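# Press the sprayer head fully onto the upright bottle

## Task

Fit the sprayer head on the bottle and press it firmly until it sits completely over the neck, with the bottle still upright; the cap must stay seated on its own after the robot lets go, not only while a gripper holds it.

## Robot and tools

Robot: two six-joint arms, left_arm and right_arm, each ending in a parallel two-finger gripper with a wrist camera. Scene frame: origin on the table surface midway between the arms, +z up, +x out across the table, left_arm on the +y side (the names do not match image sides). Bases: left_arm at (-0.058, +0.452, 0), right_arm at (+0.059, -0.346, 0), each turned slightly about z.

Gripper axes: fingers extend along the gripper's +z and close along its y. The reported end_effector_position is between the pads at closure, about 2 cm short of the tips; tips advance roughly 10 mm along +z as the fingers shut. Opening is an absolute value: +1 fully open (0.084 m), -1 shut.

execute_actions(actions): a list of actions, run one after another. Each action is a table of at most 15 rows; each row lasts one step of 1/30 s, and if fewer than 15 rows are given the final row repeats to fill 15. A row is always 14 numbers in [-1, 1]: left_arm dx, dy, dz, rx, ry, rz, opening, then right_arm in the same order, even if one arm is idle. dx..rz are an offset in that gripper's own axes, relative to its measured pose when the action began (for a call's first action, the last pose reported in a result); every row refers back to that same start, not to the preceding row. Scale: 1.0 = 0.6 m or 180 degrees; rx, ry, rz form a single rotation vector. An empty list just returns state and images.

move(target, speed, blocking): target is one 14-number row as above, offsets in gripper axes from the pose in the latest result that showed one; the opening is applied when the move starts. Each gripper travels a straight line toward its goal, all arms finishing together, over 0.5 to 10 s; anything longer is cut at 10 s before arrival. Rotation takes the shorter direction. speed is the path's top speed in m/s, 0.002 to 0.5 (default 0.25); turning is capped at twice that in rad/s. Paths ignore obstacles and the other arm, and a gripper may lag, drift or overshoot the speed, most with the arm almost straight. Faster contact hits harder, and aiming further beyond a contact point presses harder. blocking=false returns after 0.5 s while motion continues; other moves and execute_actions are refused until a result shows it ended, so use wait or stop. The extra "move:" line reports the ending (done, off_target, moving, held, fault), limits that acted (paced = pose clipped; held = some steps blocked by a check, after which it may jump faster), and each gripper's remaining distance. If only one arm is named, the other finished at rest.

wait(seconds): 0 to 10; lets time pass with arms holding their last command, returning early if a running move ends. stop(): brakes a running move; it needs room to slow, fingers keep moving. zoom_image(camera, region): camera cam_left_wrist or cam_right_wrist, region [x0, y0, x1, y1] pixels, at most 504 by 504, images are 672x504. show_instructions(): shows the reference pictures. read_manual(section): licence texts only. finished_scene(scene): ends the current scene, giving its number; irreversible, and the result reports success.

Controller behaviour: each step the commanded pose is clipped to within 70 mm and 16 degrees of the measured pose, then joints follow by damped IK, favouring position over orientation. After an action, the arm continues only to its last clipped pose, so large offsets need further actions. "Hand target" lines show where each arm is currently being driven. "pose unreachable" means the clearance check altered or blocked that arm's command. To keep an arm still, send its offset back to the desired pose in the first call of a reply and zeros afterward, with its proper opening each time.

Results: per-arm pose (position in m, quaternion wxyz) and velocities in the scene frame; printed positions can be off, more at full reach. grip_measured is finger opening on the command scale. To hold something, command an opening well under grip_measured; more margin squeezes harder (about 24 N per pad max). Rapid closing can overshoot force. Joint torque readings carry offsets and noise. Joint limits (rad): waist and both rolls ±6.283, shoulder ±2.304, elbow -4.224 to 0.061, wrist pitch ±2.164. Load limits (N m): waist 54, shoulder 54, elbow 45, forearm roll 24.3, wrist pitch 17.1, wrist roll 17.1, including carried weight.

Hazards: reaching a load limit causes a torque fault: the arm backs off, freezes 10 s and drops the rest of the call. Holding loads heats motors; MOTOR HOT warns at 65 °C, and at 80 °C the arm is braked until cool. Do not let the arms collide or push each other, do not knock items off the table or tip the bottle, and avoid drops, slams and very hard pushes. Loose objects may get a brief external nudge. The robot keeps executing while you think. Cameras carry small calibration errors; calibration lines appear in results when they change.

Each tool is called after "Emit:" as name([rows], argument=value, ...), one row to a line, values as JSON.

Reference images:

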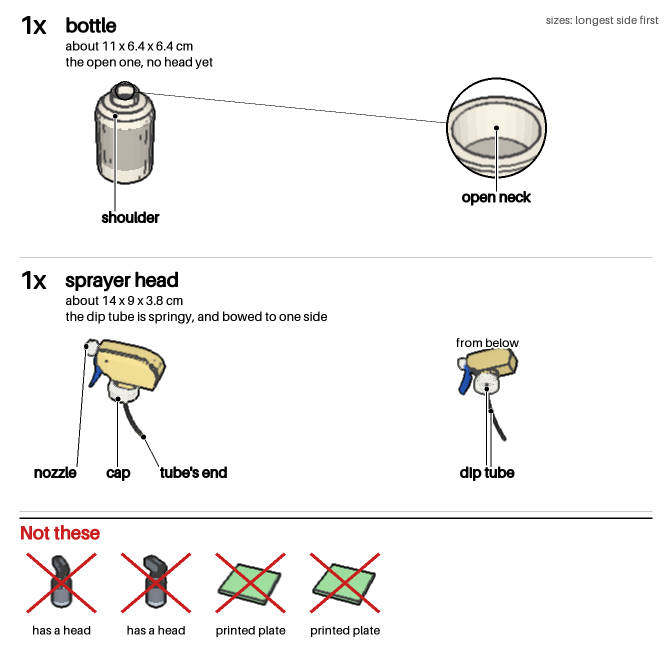

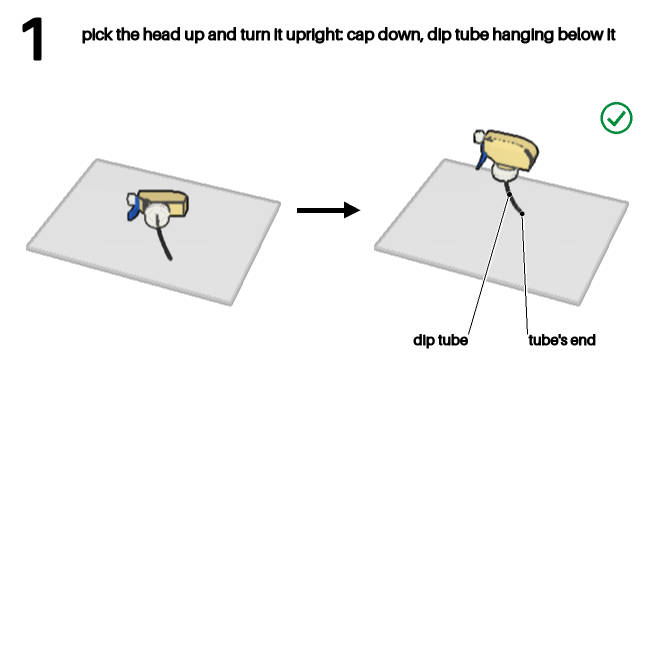

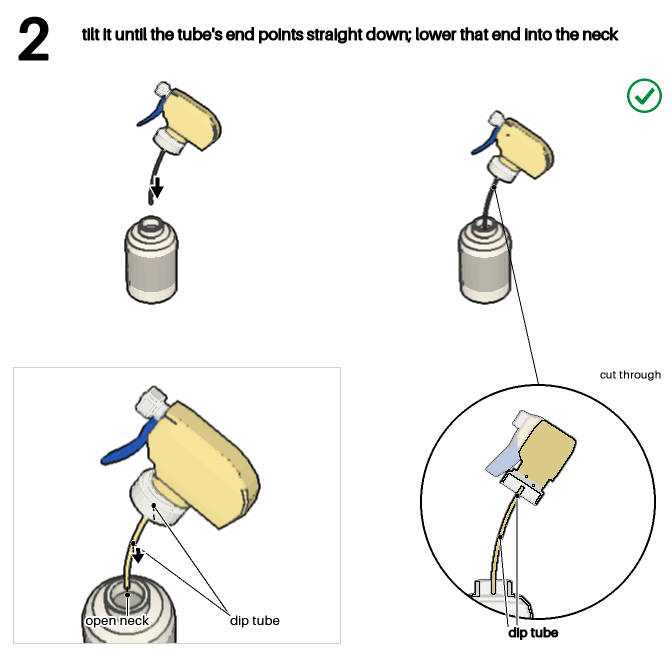

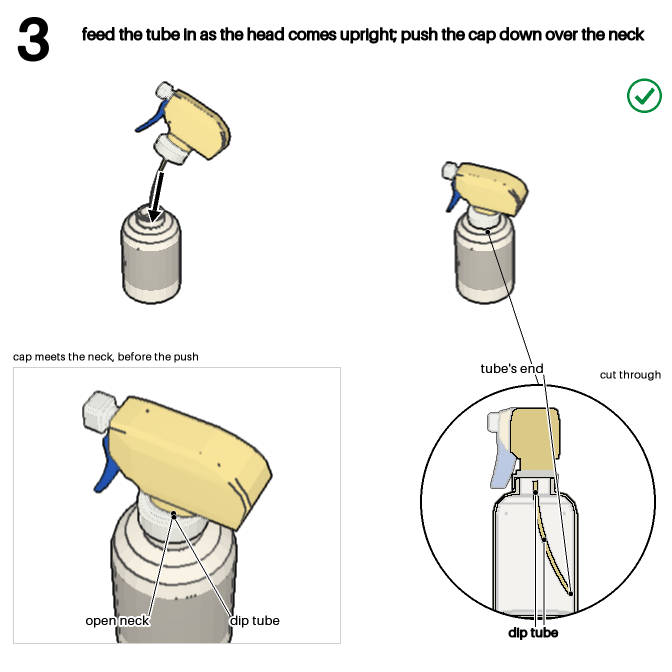

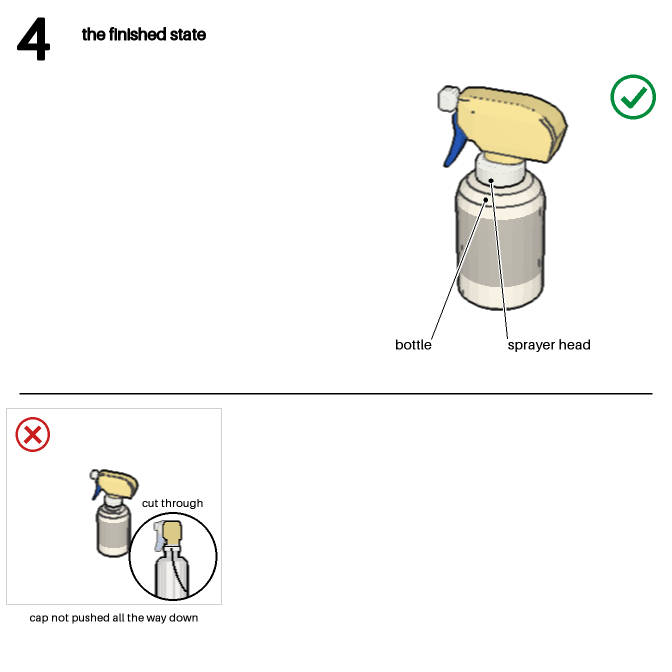

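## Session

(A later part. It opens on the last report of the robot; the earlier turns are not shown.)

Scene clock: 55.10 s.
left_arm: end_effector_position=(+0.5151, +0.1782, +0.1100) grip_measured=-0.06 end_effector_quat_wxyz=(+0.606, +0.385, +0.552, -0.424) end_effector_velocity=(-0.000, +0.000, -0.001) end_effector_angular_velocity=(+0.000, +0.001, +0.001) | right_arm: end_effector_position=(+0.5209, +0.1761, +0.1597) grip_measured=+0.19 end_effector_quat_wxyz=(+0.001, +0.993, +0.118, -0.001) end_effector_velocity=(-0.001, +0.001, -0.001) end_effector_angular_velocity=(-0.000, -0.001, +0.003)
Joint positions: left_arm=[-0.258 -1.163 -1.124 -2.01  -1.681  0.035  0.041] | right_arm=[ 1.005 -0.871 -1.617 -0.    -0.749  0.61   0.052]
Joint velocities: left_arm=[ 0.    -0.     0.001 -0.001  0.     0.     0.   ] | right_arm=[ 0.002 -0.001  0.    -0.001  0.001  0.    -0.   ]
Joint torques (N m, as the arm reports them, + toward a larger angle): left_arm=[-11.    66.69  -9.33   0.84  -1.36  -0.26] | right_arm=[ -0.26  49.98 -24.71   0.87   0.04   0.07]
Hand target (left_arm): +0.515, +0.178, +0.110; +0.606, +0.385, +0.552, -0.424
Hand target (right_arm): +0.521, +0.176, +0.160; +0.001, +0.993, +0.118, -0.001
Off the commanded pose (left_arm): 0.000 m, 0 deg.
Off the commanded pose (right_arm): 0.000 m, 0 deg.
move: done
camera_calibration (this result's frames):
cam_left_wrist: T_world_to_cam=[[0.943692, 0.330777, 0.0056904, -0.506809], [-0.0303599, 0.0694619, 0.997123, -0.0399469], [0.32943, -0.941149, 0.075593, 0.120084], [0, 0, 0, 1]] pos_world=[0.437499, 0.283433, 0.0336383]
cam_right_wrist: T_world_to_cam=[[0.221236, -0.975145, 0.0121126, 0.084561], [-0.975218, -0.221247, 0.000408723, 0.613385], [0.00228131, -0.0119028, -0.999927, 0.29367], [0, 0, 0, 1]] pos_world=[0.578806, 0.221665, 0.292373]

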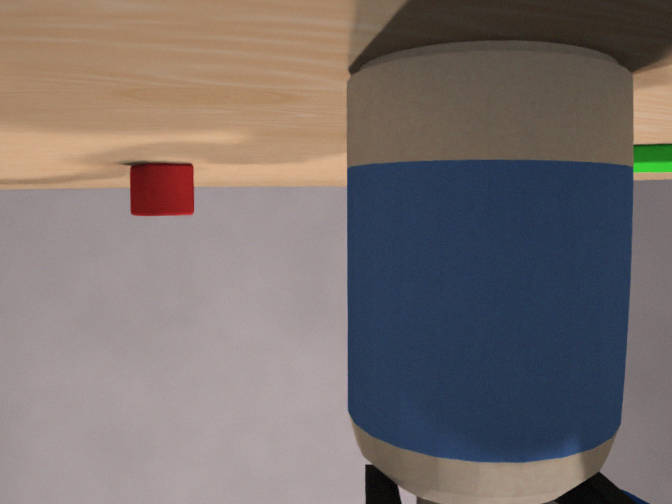

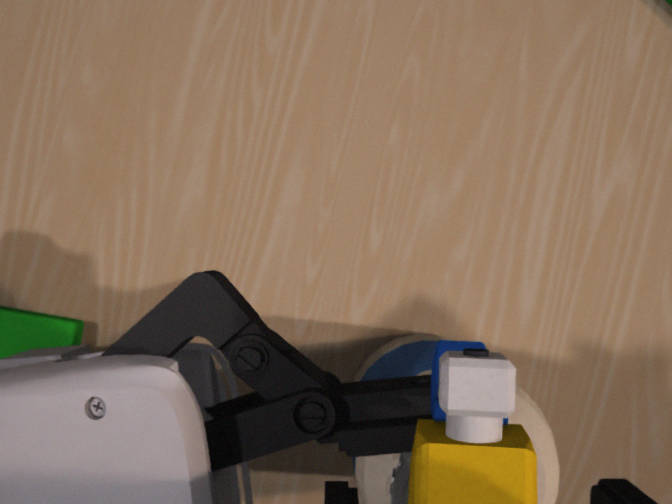

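Emit:
move(target=[0,0,0,0,0,0,-0.05,0,0,0.005,0,0,0,-1])

Emit:
move(target=[0,0,0,0,0,0,-0.05,0,0.006,-0.01,0,0,0,-1], speed=0.02)

Emit:
move(target=[-0.012,0,-0.1,0,0,0,-0.05,0,0,0,0,0,0,-1], speed=0.05)

Emit:
move(target=[-0.11,0,-0.08,0,0.03,0,-0.05,0,0,0,0,0,0,-1], speed=0.1)

Scene clock: 56.23 s.
left_arm: end_effector_position=(+0.5151, +0.1782, +0.1099) grip_measured=-0.06 end_effector_quat_wxyz=(+0.606, +0.385, +0.552, -0.424) end_effector_velocity=(-0.001, +0.000, -0.000) end_effector_angular_velocity=(+0.000, +0.001, +0.000) | right_arm: end_effector_position=(+0.5211, +0.1767, +0.1580) grip_measured=-0.41 end_effector_quat_wxyz=(+0.000, +0.993, +0.118, -0.001) end_effector_velocity=(+0.001, +0.002, -0.002) end_effector_angular_velocity=(+0.007, -0.005, -0.001)
Joint positions: left_arm=[-0.258 -1.163 -1.124 -2.011 -1.681  0.035  0.041] | right_arm=[ 1.006 -0.874 -1.617  0.    -0.745  0.61   0.026]
Joint velocities: left_arm=[ 0.    -0.     0.002  0.    -0.     0.001  0.   ] | right_arm=[ 0.    -0.003  0.     0.001  0.012 -0.     0.001]
Joint torques (N m, as the arm reports them, + toward a larger angle): left_arm=[-11.35  67.3   -9.59   2.28  -2.2    0.32] | right_arm=[ -3.68  33.57 -14.09   0.31   2.02  -0.09]
Hand target (left_arm): +0.515, +0.178, +0.110; +0.606, +0.385, +0.552, -0.424
Hand target (right_arm): +0.521, +0.176, +0.157; +0.001, +0.993, +0.118, -0.001
Off the commanded pose (left_arm): 0.000 m, 0 deg.
Off the commanded pose (right_arm): 0.001 m, 0 deg.
move: done
camera_calibration (this result's frames):
cam_left_wrist: T_world_to_cam=[[0.943661, 0.330865, 0.00566792, -0.506843], [-0.0302528, 0.0692026, 0.997144, -0.0398786], [0.329527, -0.941137, 0.0753134, 0.120075], [0, 0, 0, 1]] pos_world=[0.437514, 0.283464, 0.0335941]
cam_right_wrist: T_world_to_cam=[[0.221288, -0.975145, 0.0111146, 0.0852144], [-0.975203, -0.22131, -0.000781544, 0.613946], [0.00322189, -0.010666, -0.999938, 0.291224], [0, 0, 0, 1]] pos_world=[0.578927, 0.222075, 0.290738]

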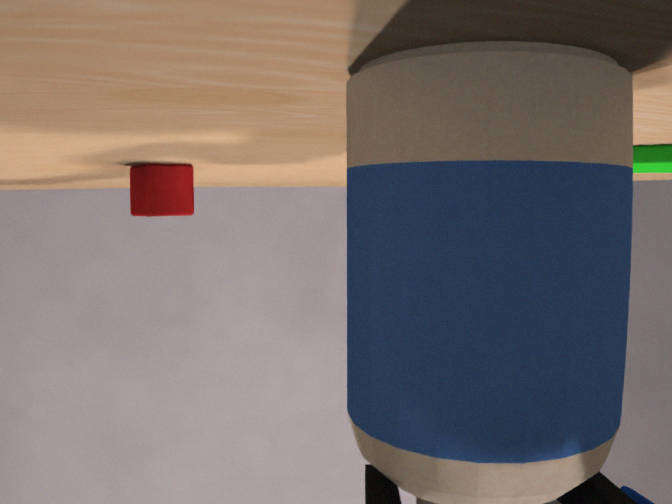

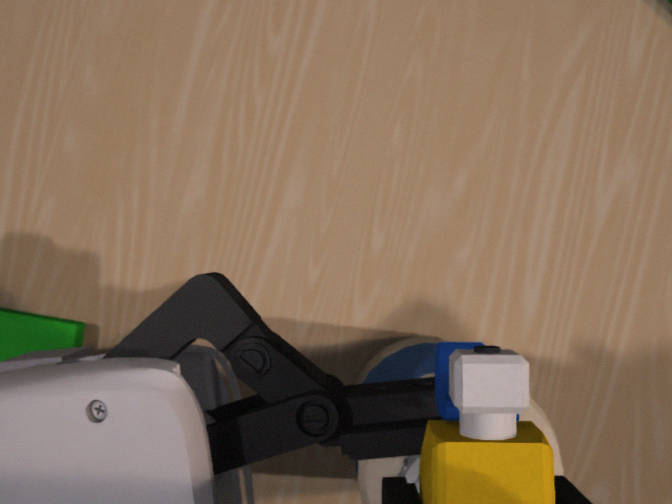

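Scene clock: 57.00 s.
left_arm: end_effector_position=(+0.5151, +0.1782, +0.1099) grip_measured=-0.06 end_effector_quat_wxyz=(+0.606, +0.385, +0.552, -0.424) end_effector_velocity=(+0.001, +0.000, +0.001) end_effector_angular_velocity=(-0.000, -0.001, +0.000) | right_arm: end_effector_position=(+0.5219, +0.1731, +0.1638) grip_measured=-0.41 end_effector_quat_wxyz=(+0.001, +0.993, +0.118, -0.001) end_effector_velocity=(+0.000, +0.000, +0.001) end_effector_angular_velocity=(+0.002, +0.001, -0.002)
Joint positions: left_arm=[-0.258 -1.163 -1.124 -2.011 -1.681  0.035  0.041] | right_arm=[ 1.001 -0.861 -1.61   0.    -0.751  0.606  0.026]
Joint velocities: left_arm=[ 0.     0.001 -0.001 -0.     0.    -0.001 -0.   ] | right_arm=[-0.     0.002 -0.001  0.003 -0.001 -0.     0.   ]
Joint torques (N m, as the arm reports them, + toward a larger angle): left_arm=[-11.97  65.75 -10.15   0.5   -1.53  -0.23] | right_arm=[ -0.7   50.22 -24.24   0.38   0.02   0.12]
Hand target (left_arm): +0.515, +0.178, +0.110; +0.606, +0.385, +0.552, -0.424
Hand target (right_arm): +0.522, +0.173, +0.164; +0.000, +0.993, +0.118, -0.000
Off the commanded pose (left_arm): 0.000 m, 0 deg.
Off the commanded pose (right_arm): 0.000 m, 0 deg.
move: done
camera_calibration (this result's frames):
cam_left_wrist: T_world_to_cam=[[0.943667, 0.330849, 0.00565544, -0.506831], [-0.0302455, 0.0692231, 0.997143, -0.0398879], [0.329513, -0.941141, 0.0753303, 0.120083], [0, 0, 0, 1]] pos_world=[0.437504, 0.283461, 0.0335944]
cam_right_wrist: T_world_to_cam=[[0.221297, -0.975141, 0.0113308, 0.0814534], [-0.975202, -0.221317, -0.000537732, 0.613902], [0.00303207, -0.0109308, -0.999936, 0.297083], [0, 0, 0, 1]] pos_world=[0.579752, 0.218543, 0.296471]

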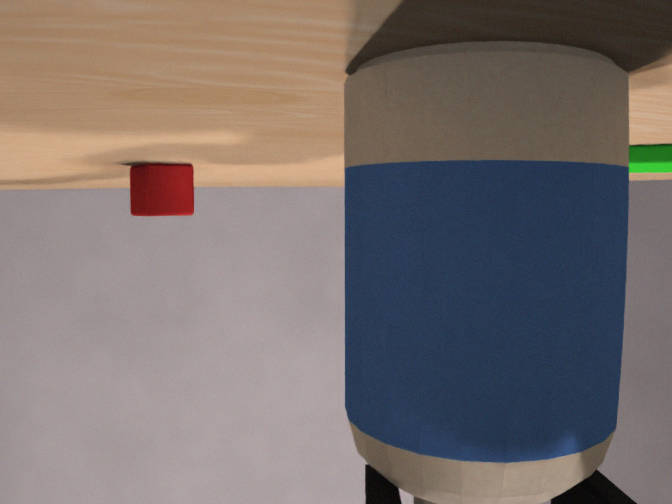

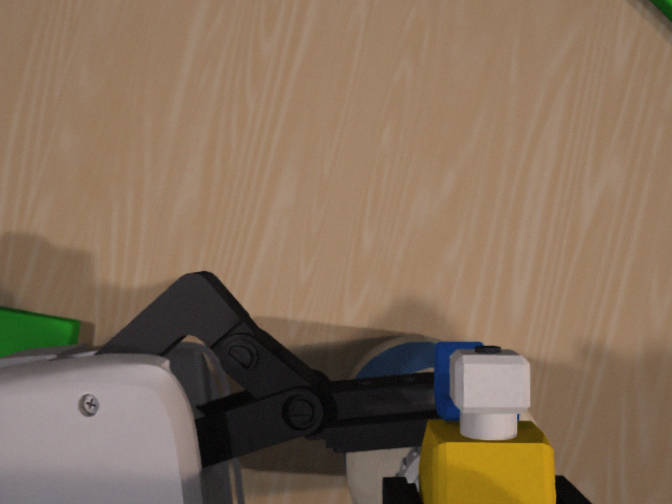

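Scene clock: 58.53 s.
left_arm: end_effector_position=(+0.4944, +0.2349, +0.1114) grip_measured=-0.06 end_effector_quat_wxyz=(+0.606, +0.386, +0.552, -0.424) end_effector_velocity=(+0.001, +0.001, +0.001) end_effector_angular_velocity=(+0.000, -0.001, -0.001) | right_arm: end_effector_position=(+0.5219, +0.1731, +0.1638) grip_measured=-0.41 end_effector_quat_wxyz=(+0.001, +0.993, +0.118, -0.001) end_effector_velocity=(+0.002, -0.002, +0.000) end_effector_angular_velocity=(-0.000, +0.000, -0.003)
Joint positions: left_arm=[-0.142 -1.143 -1.059 -1.889 -1.691  0.079  0.041] | right_arm=[ 1.001 -0.861 -1.61   0.    -0.751  0.606  0.026]
Joint velocities: left_arm=[ 0.002  0.001 -0.001  0.002  0.001 -0.001  0.   ] | right_arm=[-0.003  0.     0.     0.    -0.     0.    -0.   ]
Joint torques (N m, as the arm reports them, + toward a larger angle): left_arm=[-9.39 63.7  -9.49  1.19 -1.59 -0.1 ] | right_arm=[  1.07  51.13 -24.07   0.25   0.03  -0.03]
Hand target (left_arm): +0.494, +0.235, +0.111; +0.606, +0.386, +0.552, -0.424
Hand target (right_arm): +0.522, +0.173, +0.164; +0.001, +0.993, +0.118, -0.001
Off the commanded pose (left_arm): 0.000 m, 0 deg.
Off the commanded pose (right_arm): 0.000 m, 0 deg.
move: done
camera_calibration (this result's frames):
cam_left_wrist: T_world_to_cam=[[0.943701, 0.330749, 0.00578951, -0.506013], [-0.0302954, 0.0689852, 0.997158, -0.0458488], [0.329409, -0.941194, 0.0751216, 0.180262], [0, 0, 0, 1]] pos_world=[0.416756, 0.340188, 0.0351065]
cam_right_wrist: T_world_to_cam=[[0.221297, -0.975141, 0.0113311, 0.0814532], [-0.975202, -0.221317, -0.000537443, 0.613901], [0.00303186, -0.0109312, -0.999936, 0.297083], [0, 0, 0, 1]] pos_world=[0.579752, 0.218543, 0.296471]

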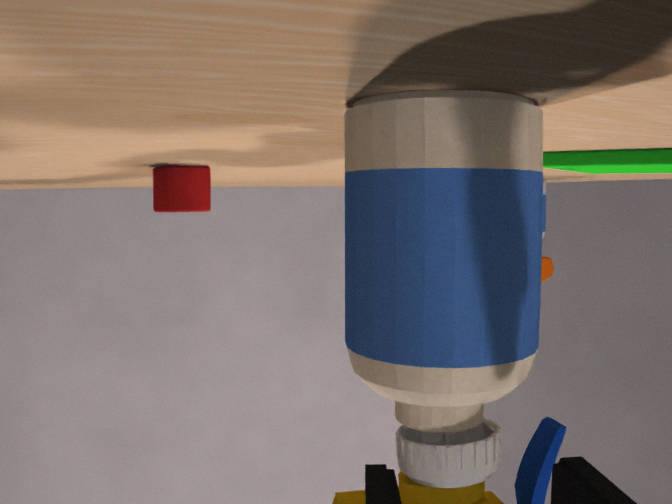

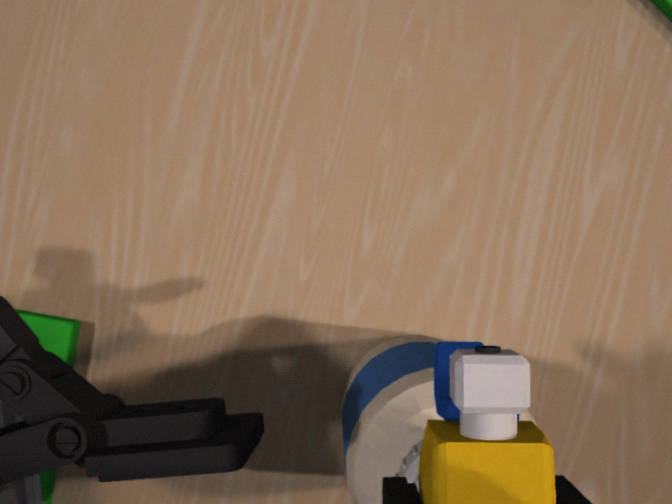

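Scene clock: 59.73 s.
left_arm: end_effector_position=(+0.4761, +0.2857, +0.1724) grip_measured=-0.06 end_effector_quat_wxyz=(+0.579, +0.405, +0.580, -0.405) end_effector_velocity=(+0.000, +0.001, +0.001) end_effector_angular_velocity=(+0.002, -0.000, -0.000) | right_arm: end_effector_position=(+0.5219, +0.1731, +0.1638) grip_measured=-0.41 end_effector_quat_wxyz=(+0.001, +0.993, +0.118, -0.001) end_effector_velocity=(+0.001, -0.000, +0.000) end_effector_angular_velocity=(+0.000, -0.000, -0.001)
Joint positions: left_arm=[-0.026 -0.919 -0.905 -1.782 -1.572  0.012  0.041] | right_arm=[ 1.001 -0.861 -1.61   0.    -0.751  0.606  0.026]
Joint velocities: left_arm=[ 0.002  0.004  0.001  0.002  0.002 -0.002 -0.   ] | right_arm=[-0.001  0.    -0.    -0.     0.    -0.     0.   ]
Joint torques (N m, as the arm reports them, + toward a larger angle): left_arm=[-12.32  59.23 -11.05   0.16  -1.6    0.34] | right_arm=[  0.51  51.2  -24.75   0.42   0.03  -0.05]
Hand target (left_arm): +0.476, +0.286, +0.173; +0.579, +0.405, +0.580, -0.405
Hand target (right_arm): +0.522, +0.173, +0.164; +0.001, +0.993, +0.118, -0.001
Off the commanded pose (left_arm): 0.000 m, 0 deg.
Off the commanded pose (right_arm): 0.000 m, 0 deg.
move: done
camera_calibration (this result's frames):
cam_left_wrist: T_world_to_cam=[[0.944005, 0.329903, 0.00437078, -0.505589], [0.00227795, -0.0197643, 0.999802, -0.101346], [0.329924, -0.943808, -0.0194091, 0.246251], [0, 0, 0, 1]] pos_world=[0.396265, 0.397206, 0.108315]
cam_right_wrist: T_world_to_cam=[[0.221297, -0.975141, 0.0113311, 0.0814533], [-0.975202, -0.221317, -0.00053737, 0.613901], [0.00303177, -0.0109312, -0.999936, 0.297083], [0, 0, 0, 1]] pos_world=[0.579752, 0.218543, 0.296471]

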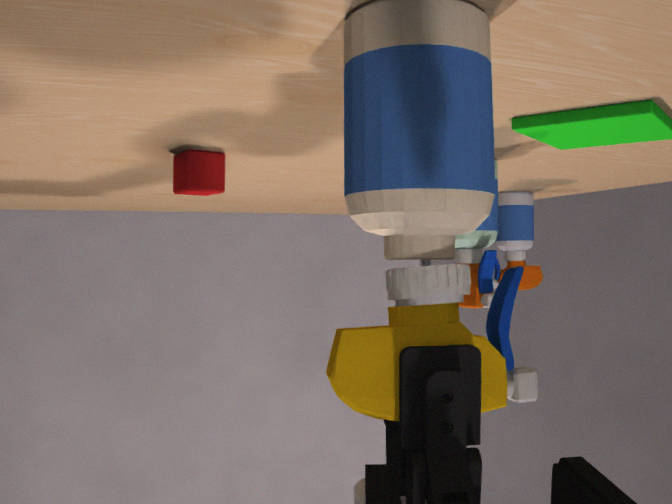

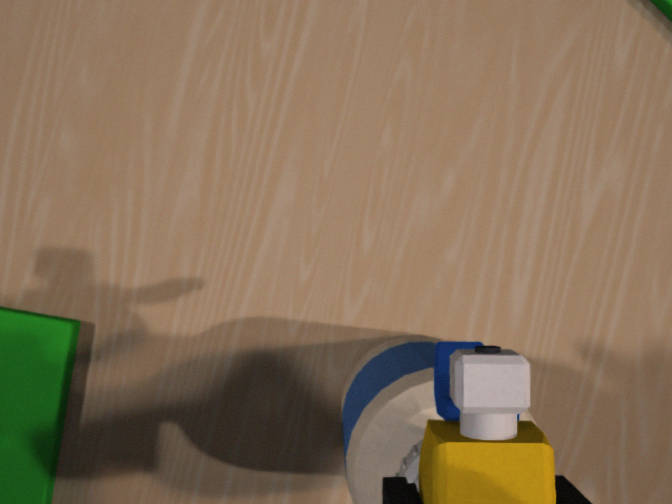

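Emit:
move(target=[0,0,0,0,0,0,-0.05,-0.01,0.004,0,0,0.014,0,-1], speed=0.02)

Emit:
move(target=[0,0,0,0,0,0,-0.05,0,0,0.013,0,0,0,-1], speed=0.01)

Scene clock: 61.60 s.
left_arm: end_effector_position=(+0.4761, +0.2857, +0.1724) grip_measured=-0.06 end_effector_quat_wxyz=(+0.579, +0.405, +0.580, -0.405) end_effector_velocity=(+0.000, +0.000, +0.000) end_effector_angular_velocity=(-0.001, +0.001, +0.000) | right_arm: end_effector_position=(+0.5167, +0.1694, +0.1638) grip_measured=-0.41 end_effector_quat_wxyz=(-0.002, +0.993, +0.118, +0.021) end_effector_velocity=(-0.001, +0.000, -0.000) end_effector_angular_velocity=(+0.002, -0.003, -0.001)
Joint positions: left_arm=[-0.026 -0.919 -0.905 -1.782 -1.572  0.012  0.041] | right_arm=[ 1.012 -0.825 -1.548 -0.04  -0.688  0.647  0.026]
Joint velocities: left_arm=[-0.    -0.    -0.    -0.001 -0.001 -0.001 -0.   ] | right_arm=[ 0.002  0.002  0.005 -0.002  0.005  0.004 -0.   ]
Joint torques (N m, as the arm reports them, + toward a larger angle): left_arm=[-10.51  61.89 -10.06   1.31  -1.82   0.12] | right_arm=[  0.14  48.33 -23.56   0.21   0.05  -0.07]
Hand target (left_arm): +0.476, +0.286, +0.172; +0.579, +0.405, +0.580, -0.405
Hand target (right_arm): +0.517, +0.169, +0.164; -0.002, +0.993, +0.118, +0.021
Off the commanded pose (left_arm): 0.000 m, 0 deg.
Off the commanded pose (right_arm): 0.000 m, 0 deg.
move: done
camera_calibration (this result's frames):
cam_left_wrist: T_world_to_cam=[[0.944005, 0.329903, 0.00437184, -0.505589], [0.00227703, -0.0197649, 0.999802, -0.101346], [0.329924, -0.943808, -0.0194093, 0.246252], [0, 0, 0, 1]] pos_world=[0.396265, 0.397207, 0.108316]
cam_right_wrist: T_world_to_cam=[[0.220874, -0.975245, 0.0105895, 0.0793209], [-0.974243, -0.221127, -0.0441887, 0.614597], [0.0454364, -0.000556649, -0.998967, 0.273258], [0, 0, 0, 1]] pos_world=[0.568831, 0.213414, 0.299294]

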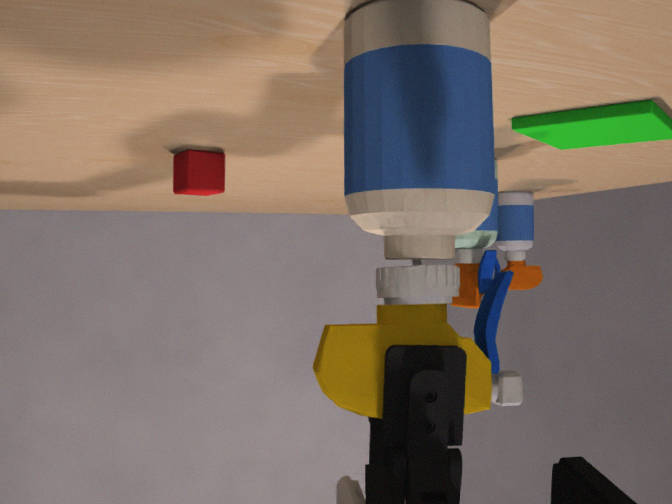

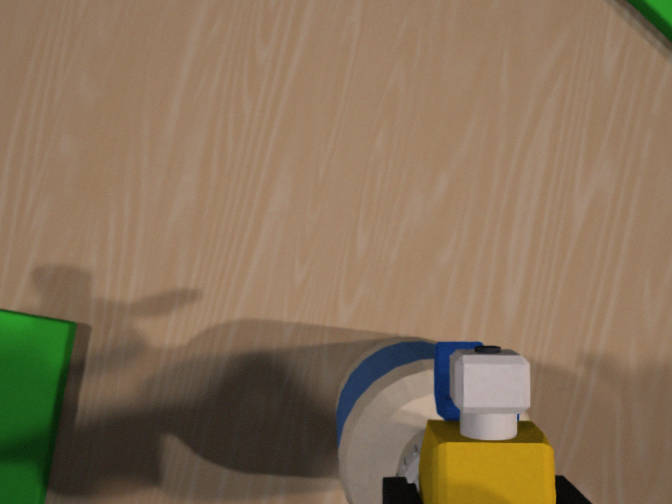

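Scene clock: 62.60 s.
left_arm: end_effector_position=(+0.4761, +0.2857, +0.1724) grip_measured=-0.06 end_effector_quat_wxyz=(+0.579, +0.405, +0.580, -0.405) end_effector_velocity=(+0.001, +0.000, +0.000) end_effector_angular_velocity=(-0.000, -0.002, +0.001) | right_arm: end_effector_position=(+0.5171, +0.1694, +0.1562) grip_measured=-0.41 end_effector_quat_wxyz=(-0.002, +0.993, +0.118, +0.021) end_effector_velocity=(+0.000, +0.000, -0.001) end_effector_angular_velocity=(+0.001, -0.000, -0.000)
Joint positions: left_arm=[-0.026 -0.919 -0.905 -1.782 -1.572  0.012  0.041] | right_arm=[ 1.012 -0.836 -1.547 -0.04  -0.677  0.648  0.026]
Joint velocities: left_arm=[-0.     0.    -0.001 -0.001 -0.001  0.001 -0.   ] | right_arm=[-0.    -0.001 -0.     0.     0.002  0.     0.   ]
Joint torques (N m, as the arm reports them, + toward a larger angle): left_arm=[ -8.78  61.74 -10.04  -0.58  -1.44  -0.13] | right_arm=[  1.38  48.5  -23.46   0.66   0.28   0.03]
Hand target (left_arm): +0.476, +0.286, +0.172; +0.579, +0.405, +0.580, -0.405
Hand target (right_arm): +0.517, +0.169, +0.156; -0.002, +0.993, +0.118, +0.021
Off the commanded pose (left_arm): 0.000 m, 0 deg.
Off the commanded pose (right_arm): 0.000 m, 0 deg.
move: done
camera_calibration (this result's frames):
cam_left_wrist: T_world_to_cam=[[0.944004, 0.329904, 0.00437177, -0.505589], [0.00227708, -0.0197648, 0.999802, -0.101347], [0.329925, -0.943808, -0.0194093, 0.246252], [0, 0, 0, 1]] pos_world=[0.396265, 0.397207, 0.108316]
cam_right_wrist: T_world_to_cam=[[0.220846, -0.975251, 0.010576, 0.0794083], [-0.974246, -0.221098, -0.0442703, 0.614645], [0.045513, -0.000526781, -0.998964, 0.265605], [0, 0, 0, 1]] pos_world=[0.56919, 0.21348, 0.291701]

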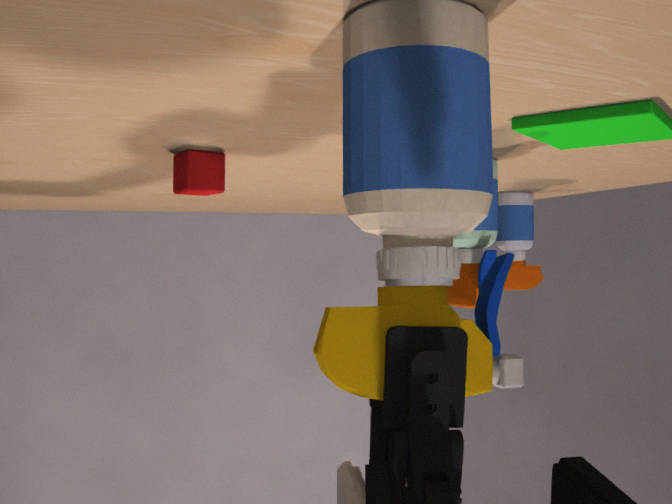

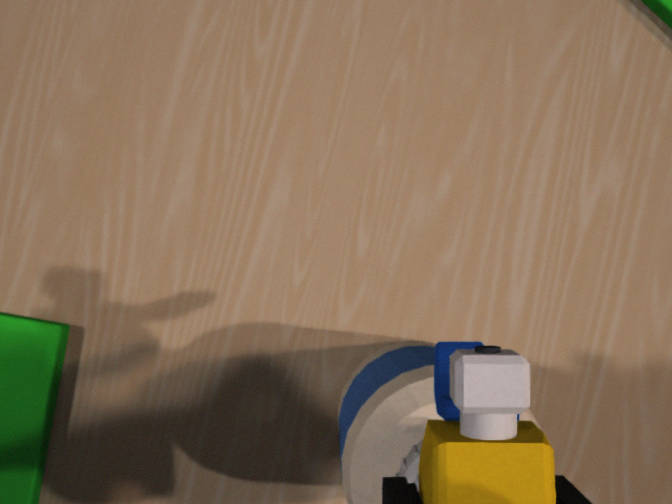

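Emit:
move(target=[0,0,0,0,0,0,-0.05,0,0,0.013,0,0,0,-1], speed=0.008)

Scene clock: 63.97 s.
left_arm: end_effector_position=(+0.4761, +0.2857, +0.1724) grip_measured=-0.06 end_effector_quat_wxyz=(+0.579, +0.405, +0.580, -0.405) end_effector_velocity=(-0.000, -0.000, -0.000) end_effector_angular_velocity=(+0.001, +0.001, +0.000) | right_arm: end_effector_position=(+0.5179, +0.1698, +0.1499) grip_measured=-0.43 end_effector_quat_wxyz=(-0.002, +0.993, +0.118, +0.022) end_effector_velocity=(-0.001, -0.001, -0.002) end_effector_angular_velocity=(-0.002, +0.003, -0.002)
Joint positions: left_arm=[-0.026 -0.919 -0.905 -1.782 -1.572  0.012  0.041] | right_arm=[ 1.011 -0.846 -1.548 -0.041 -0.667  0.648  0.025]
Joint velocities: left_arm=[ 0.    -0.     0.    -0.     0.001 -0.    -0.   ] | right_arm=[-0.001 -0.002  0.001  0.001 -0.    -0.     0.   ]
Joint torques (N m, as the arm reports them, + toward a larger angle): left_arm=[-10.1   55.99 -10.36   0.61  -1.49  -0.06] | right_arm=[  5.18  28.34 -12.64   1.62   2.18  -0.18]
Hand target (left_arm): +0.476, +0.286, +0.172; +0.579, +0.405, +0.580, -0.405
Hand target (right_arm): +0.517, +0.169, +0.148; -0.002, +0.993, +0.118, +0.021
Off the commanded pose (left_arm): 0.000 m, 0 deg.
Off the commanded pose (right_arm): 0.002 m, 0 deg.
move: done
camera_calibration (this result's frames):
cam_left_wrist: T_world_to_cam=[[0.944004, 0.329904, 0.00437186, -0.505589], [0.00227696, -0.0197647, 0.999802, -0.101347], [0.329925, -0.943808, -0.0194092, 0.246252], [0, 0, 0, 1]] pos_world=[0.396265, 0.397207, 0.108316]
cam_right_wrist: T_world_to_cam=[[0.220702, -0.97529, 0.0100286, 0.0797919], [-0.974235, -0.22093, -0.045352, 0.615394], [0.046447, 0.00023906, -0.998921, 0.258655], [0, 0, 0, 1]] pos_world=[0.569914, 0.213717, 0.285485]

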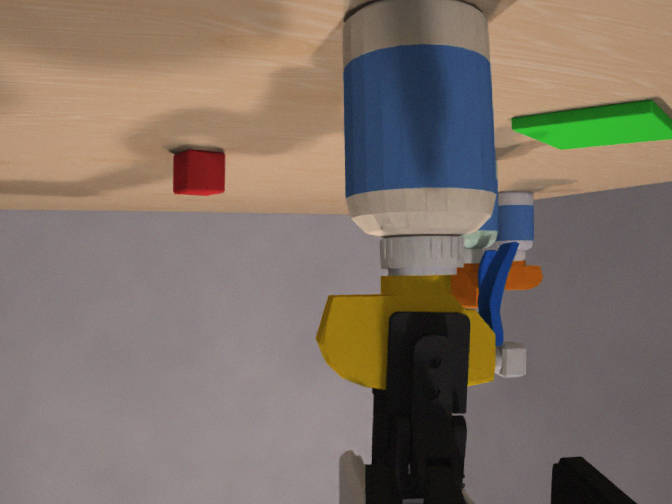

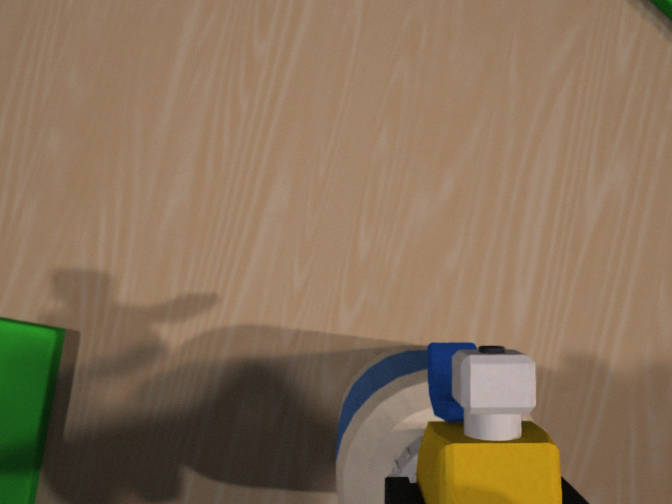

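Emit:
move(target=[0,0,0,0,0,0,-0.05,0,0,0,0,0,0,0.2])

Emit:
move(target=[0,0,0,0,0,0,-0.05,0,0,-0.1,0,0,0,0.2], speed=0.1)

Emit:
zoom_image(camera="cam_left_wrist", region=[320,160,520,320])

Scene clock: 65.00 s.
left_arm: end_effector_position=(+0.4761, +0.2857, +0.1724) grip_measured=-0.06 end_effector_quat_wxyz=(+0.579, +0.405, +0.580, -0.405) end_effector_velocity=(-0.000, +0.000, +0.000) end_effector_angular_velocity=(+0.000, -0.002, +0.000) | right_arm: end_effector_position=(+0.5179, +0.1698, +0.1498) grip_measured=+0.19 end_effector_quat_wxyz=(-0.002, +0.993, +0.118, +0.022) end_effector_velocity=(-0.000, +0.000, +0.001) end_effector_angular_velocity=(+0.001, +0.001, -0.002)
Joint positions: left_arm=[-0.026 -0.919 -0.905 -1.782 -1.572  0.012  0.041] | right_arm=[ 1.011 -0.846 -1.548 -0.041 -0.667  0.648  0.052]
Joint velocities: left_arm=[ 0.     0.     0.    -0.    -0.     0.002 -0.   ] | right_arm=[-0.     0.    -0.001  0.002 -0.001  0.     0.   ]
Joint torques (N m, as the arm reports them, + toward a larger angle): left_arm=[ -9.39  57.45 -10.76   1.72  -1.55   0.22] | right_arm=[  0.9   49.71 -23.52   0.69   0.14  -0.06]
Hand target (left_arm): +0.476, +0.286, +0.172; +0.579, +0.405, +0.580, -0.405
Hand target (right_arm): +0.518, +0.170, +0.150; -0.002, +0.993, +0.118, +0.022
Off the commanded pose (left_arm): 0.000 m, 0 deg.
Off the commanded pose (right_arm): 0.000 m, 0 deg.
move: done
camera_calibration (this result's frames):
cam_left_wrist: T_world_to_cam=[[0.944005, 0.329903, 0.00437193, -0.505589], [0.0022769, -0.0197648, 0.999802, -0.101347], [0.329925, -0.943808, -0.0194092, 0.246252], [0, 0, 0, 1]] pos_world=[0.396265, 0.397207, 0.108316]
cam_right_wrist: T_world_to_cam=[[0.22071, -0.975288, 0.0100566, 0.0797736], [-0.974235, -0.220939, -0.0452973, 0.615351], [0.0463998, 0.000200082, -0.998923, 0.258616], [0, 0, 0, 1]] pos_world=[0.56989, 0.213706, 0.285409]

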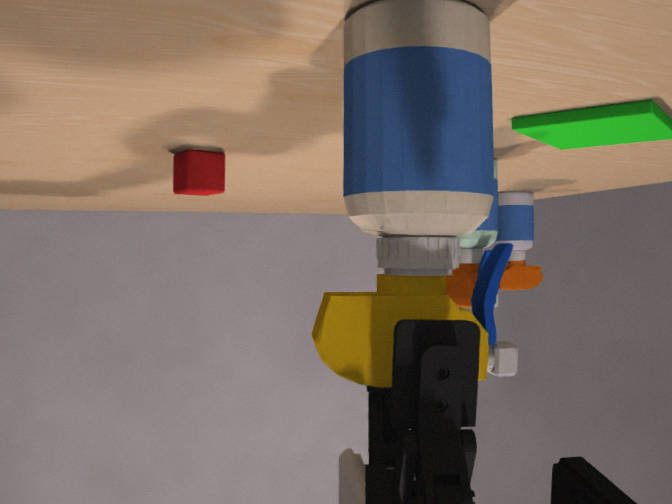

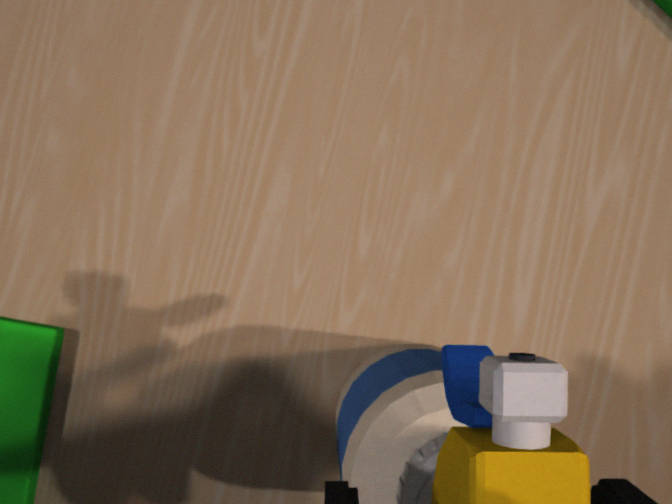

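Scene clock: 65.97 s.
left_arm: end_effector_position=(+0.4761, +0.2857, +0.1724) grip_measured=-0.06 end_effector_quat_wxyz=(+0.579, +0.405, +0.580, -0.405) end_effector_velocity=(-0.001, -0.000, -0.000) end_effector_angular_velocity=(+0.001, +0.001, -0.001) | right_arm: end_effector_position=(+0.5152, +0.1692, +0.2094) grip_measured=+0.19 end_effector_quat_wxyz=(-0.002, +0.993, +0.118, +0.021) end_effector_velocity=(+0.001, -0.000, +0.002) end_effector_angular_velocity=(+0.000, -0.000, -0.001)
Joint positions: left_arm=[-0.026 -0.919 -0.905 -1.782 -1.572  0.012  0.041] | right_arm=[ 1.014 -0.766 -1.561 -0.037 -0.76   0.645  0.052]
Joint velocities: left_arm=[-0.    -0.     0.001  0.001  0.001  0.     0.   ] | right_arm=[-0.001  0.002 -0.001 -0.    -0.003 -0.    -0.   ]
Joint torques (N m, as the arm reports them, + toward a larger angle): left_arm=[ -8.45  60.67 -10.93   0.84  -1.43  -0.17] | right_arm=[  0.33  47.93 -24.85   0.2    0.2   -0.1 ]
Hand target (left_arm): +0.476, +0.286, +0.172; +0.579, +0.405, +0.580, -0.405
Hand target (right_arm): +0.515, +0.169, +0.210; -0.002, +0.993, +0.118, +0.022
Off the commanded pose (left_arm): 0.000 m, 0 deg.
Off the commanded pose (right_arm): 0.000 m, 0 deg.
move: done
camera_calibration (this result's frames):
cam_left_wrist: T_world_to_cam=[[0.944005, 0.329904, 0.00437199, -0.505589], [0.00227684, -0.0197648, 0.999802, -0.101347], [0.329925, -0.943808, -0.0194092, 0.246252], [0, 0, 0, 1]] pos_world=[0.396265, 0.397207, 0.108316]
cam_right_wrist: T_world_to_cam=[[0.220837, -0.975257, 0.0102245, 0.0790953], [-0.974226, -0.221073, -0.0448386, 0.615263], [0.0459895, -0.0000589872, -0.998942, 0.318511], [0, 0, 0, 1]] pos_world=[0.567289, 0.213175, 0.344952]

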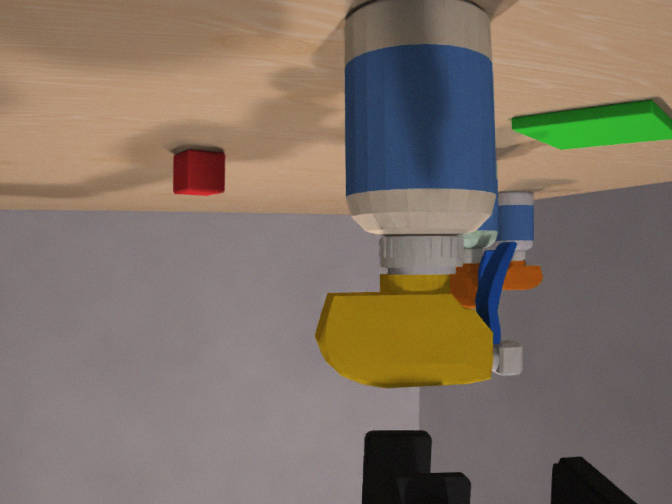

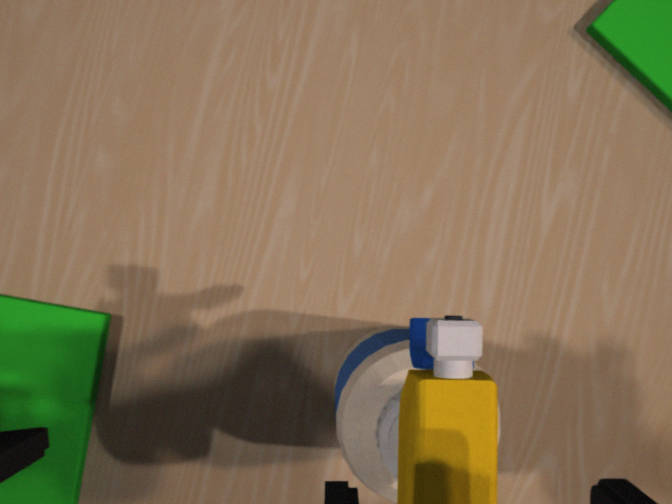

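Region (320, 160, 520, 320) of cam_left_wrist's 672x504 image, scaled by 2.520, with more detail than that image has; it fills the top 403 rows of this view, and the rest is white.

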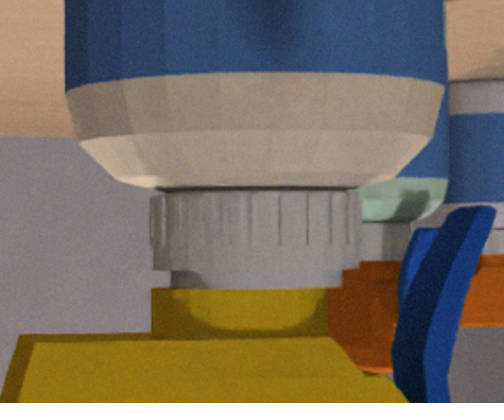

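Emit:
finished_scene(scene=1)

The scene is finished: the task was done.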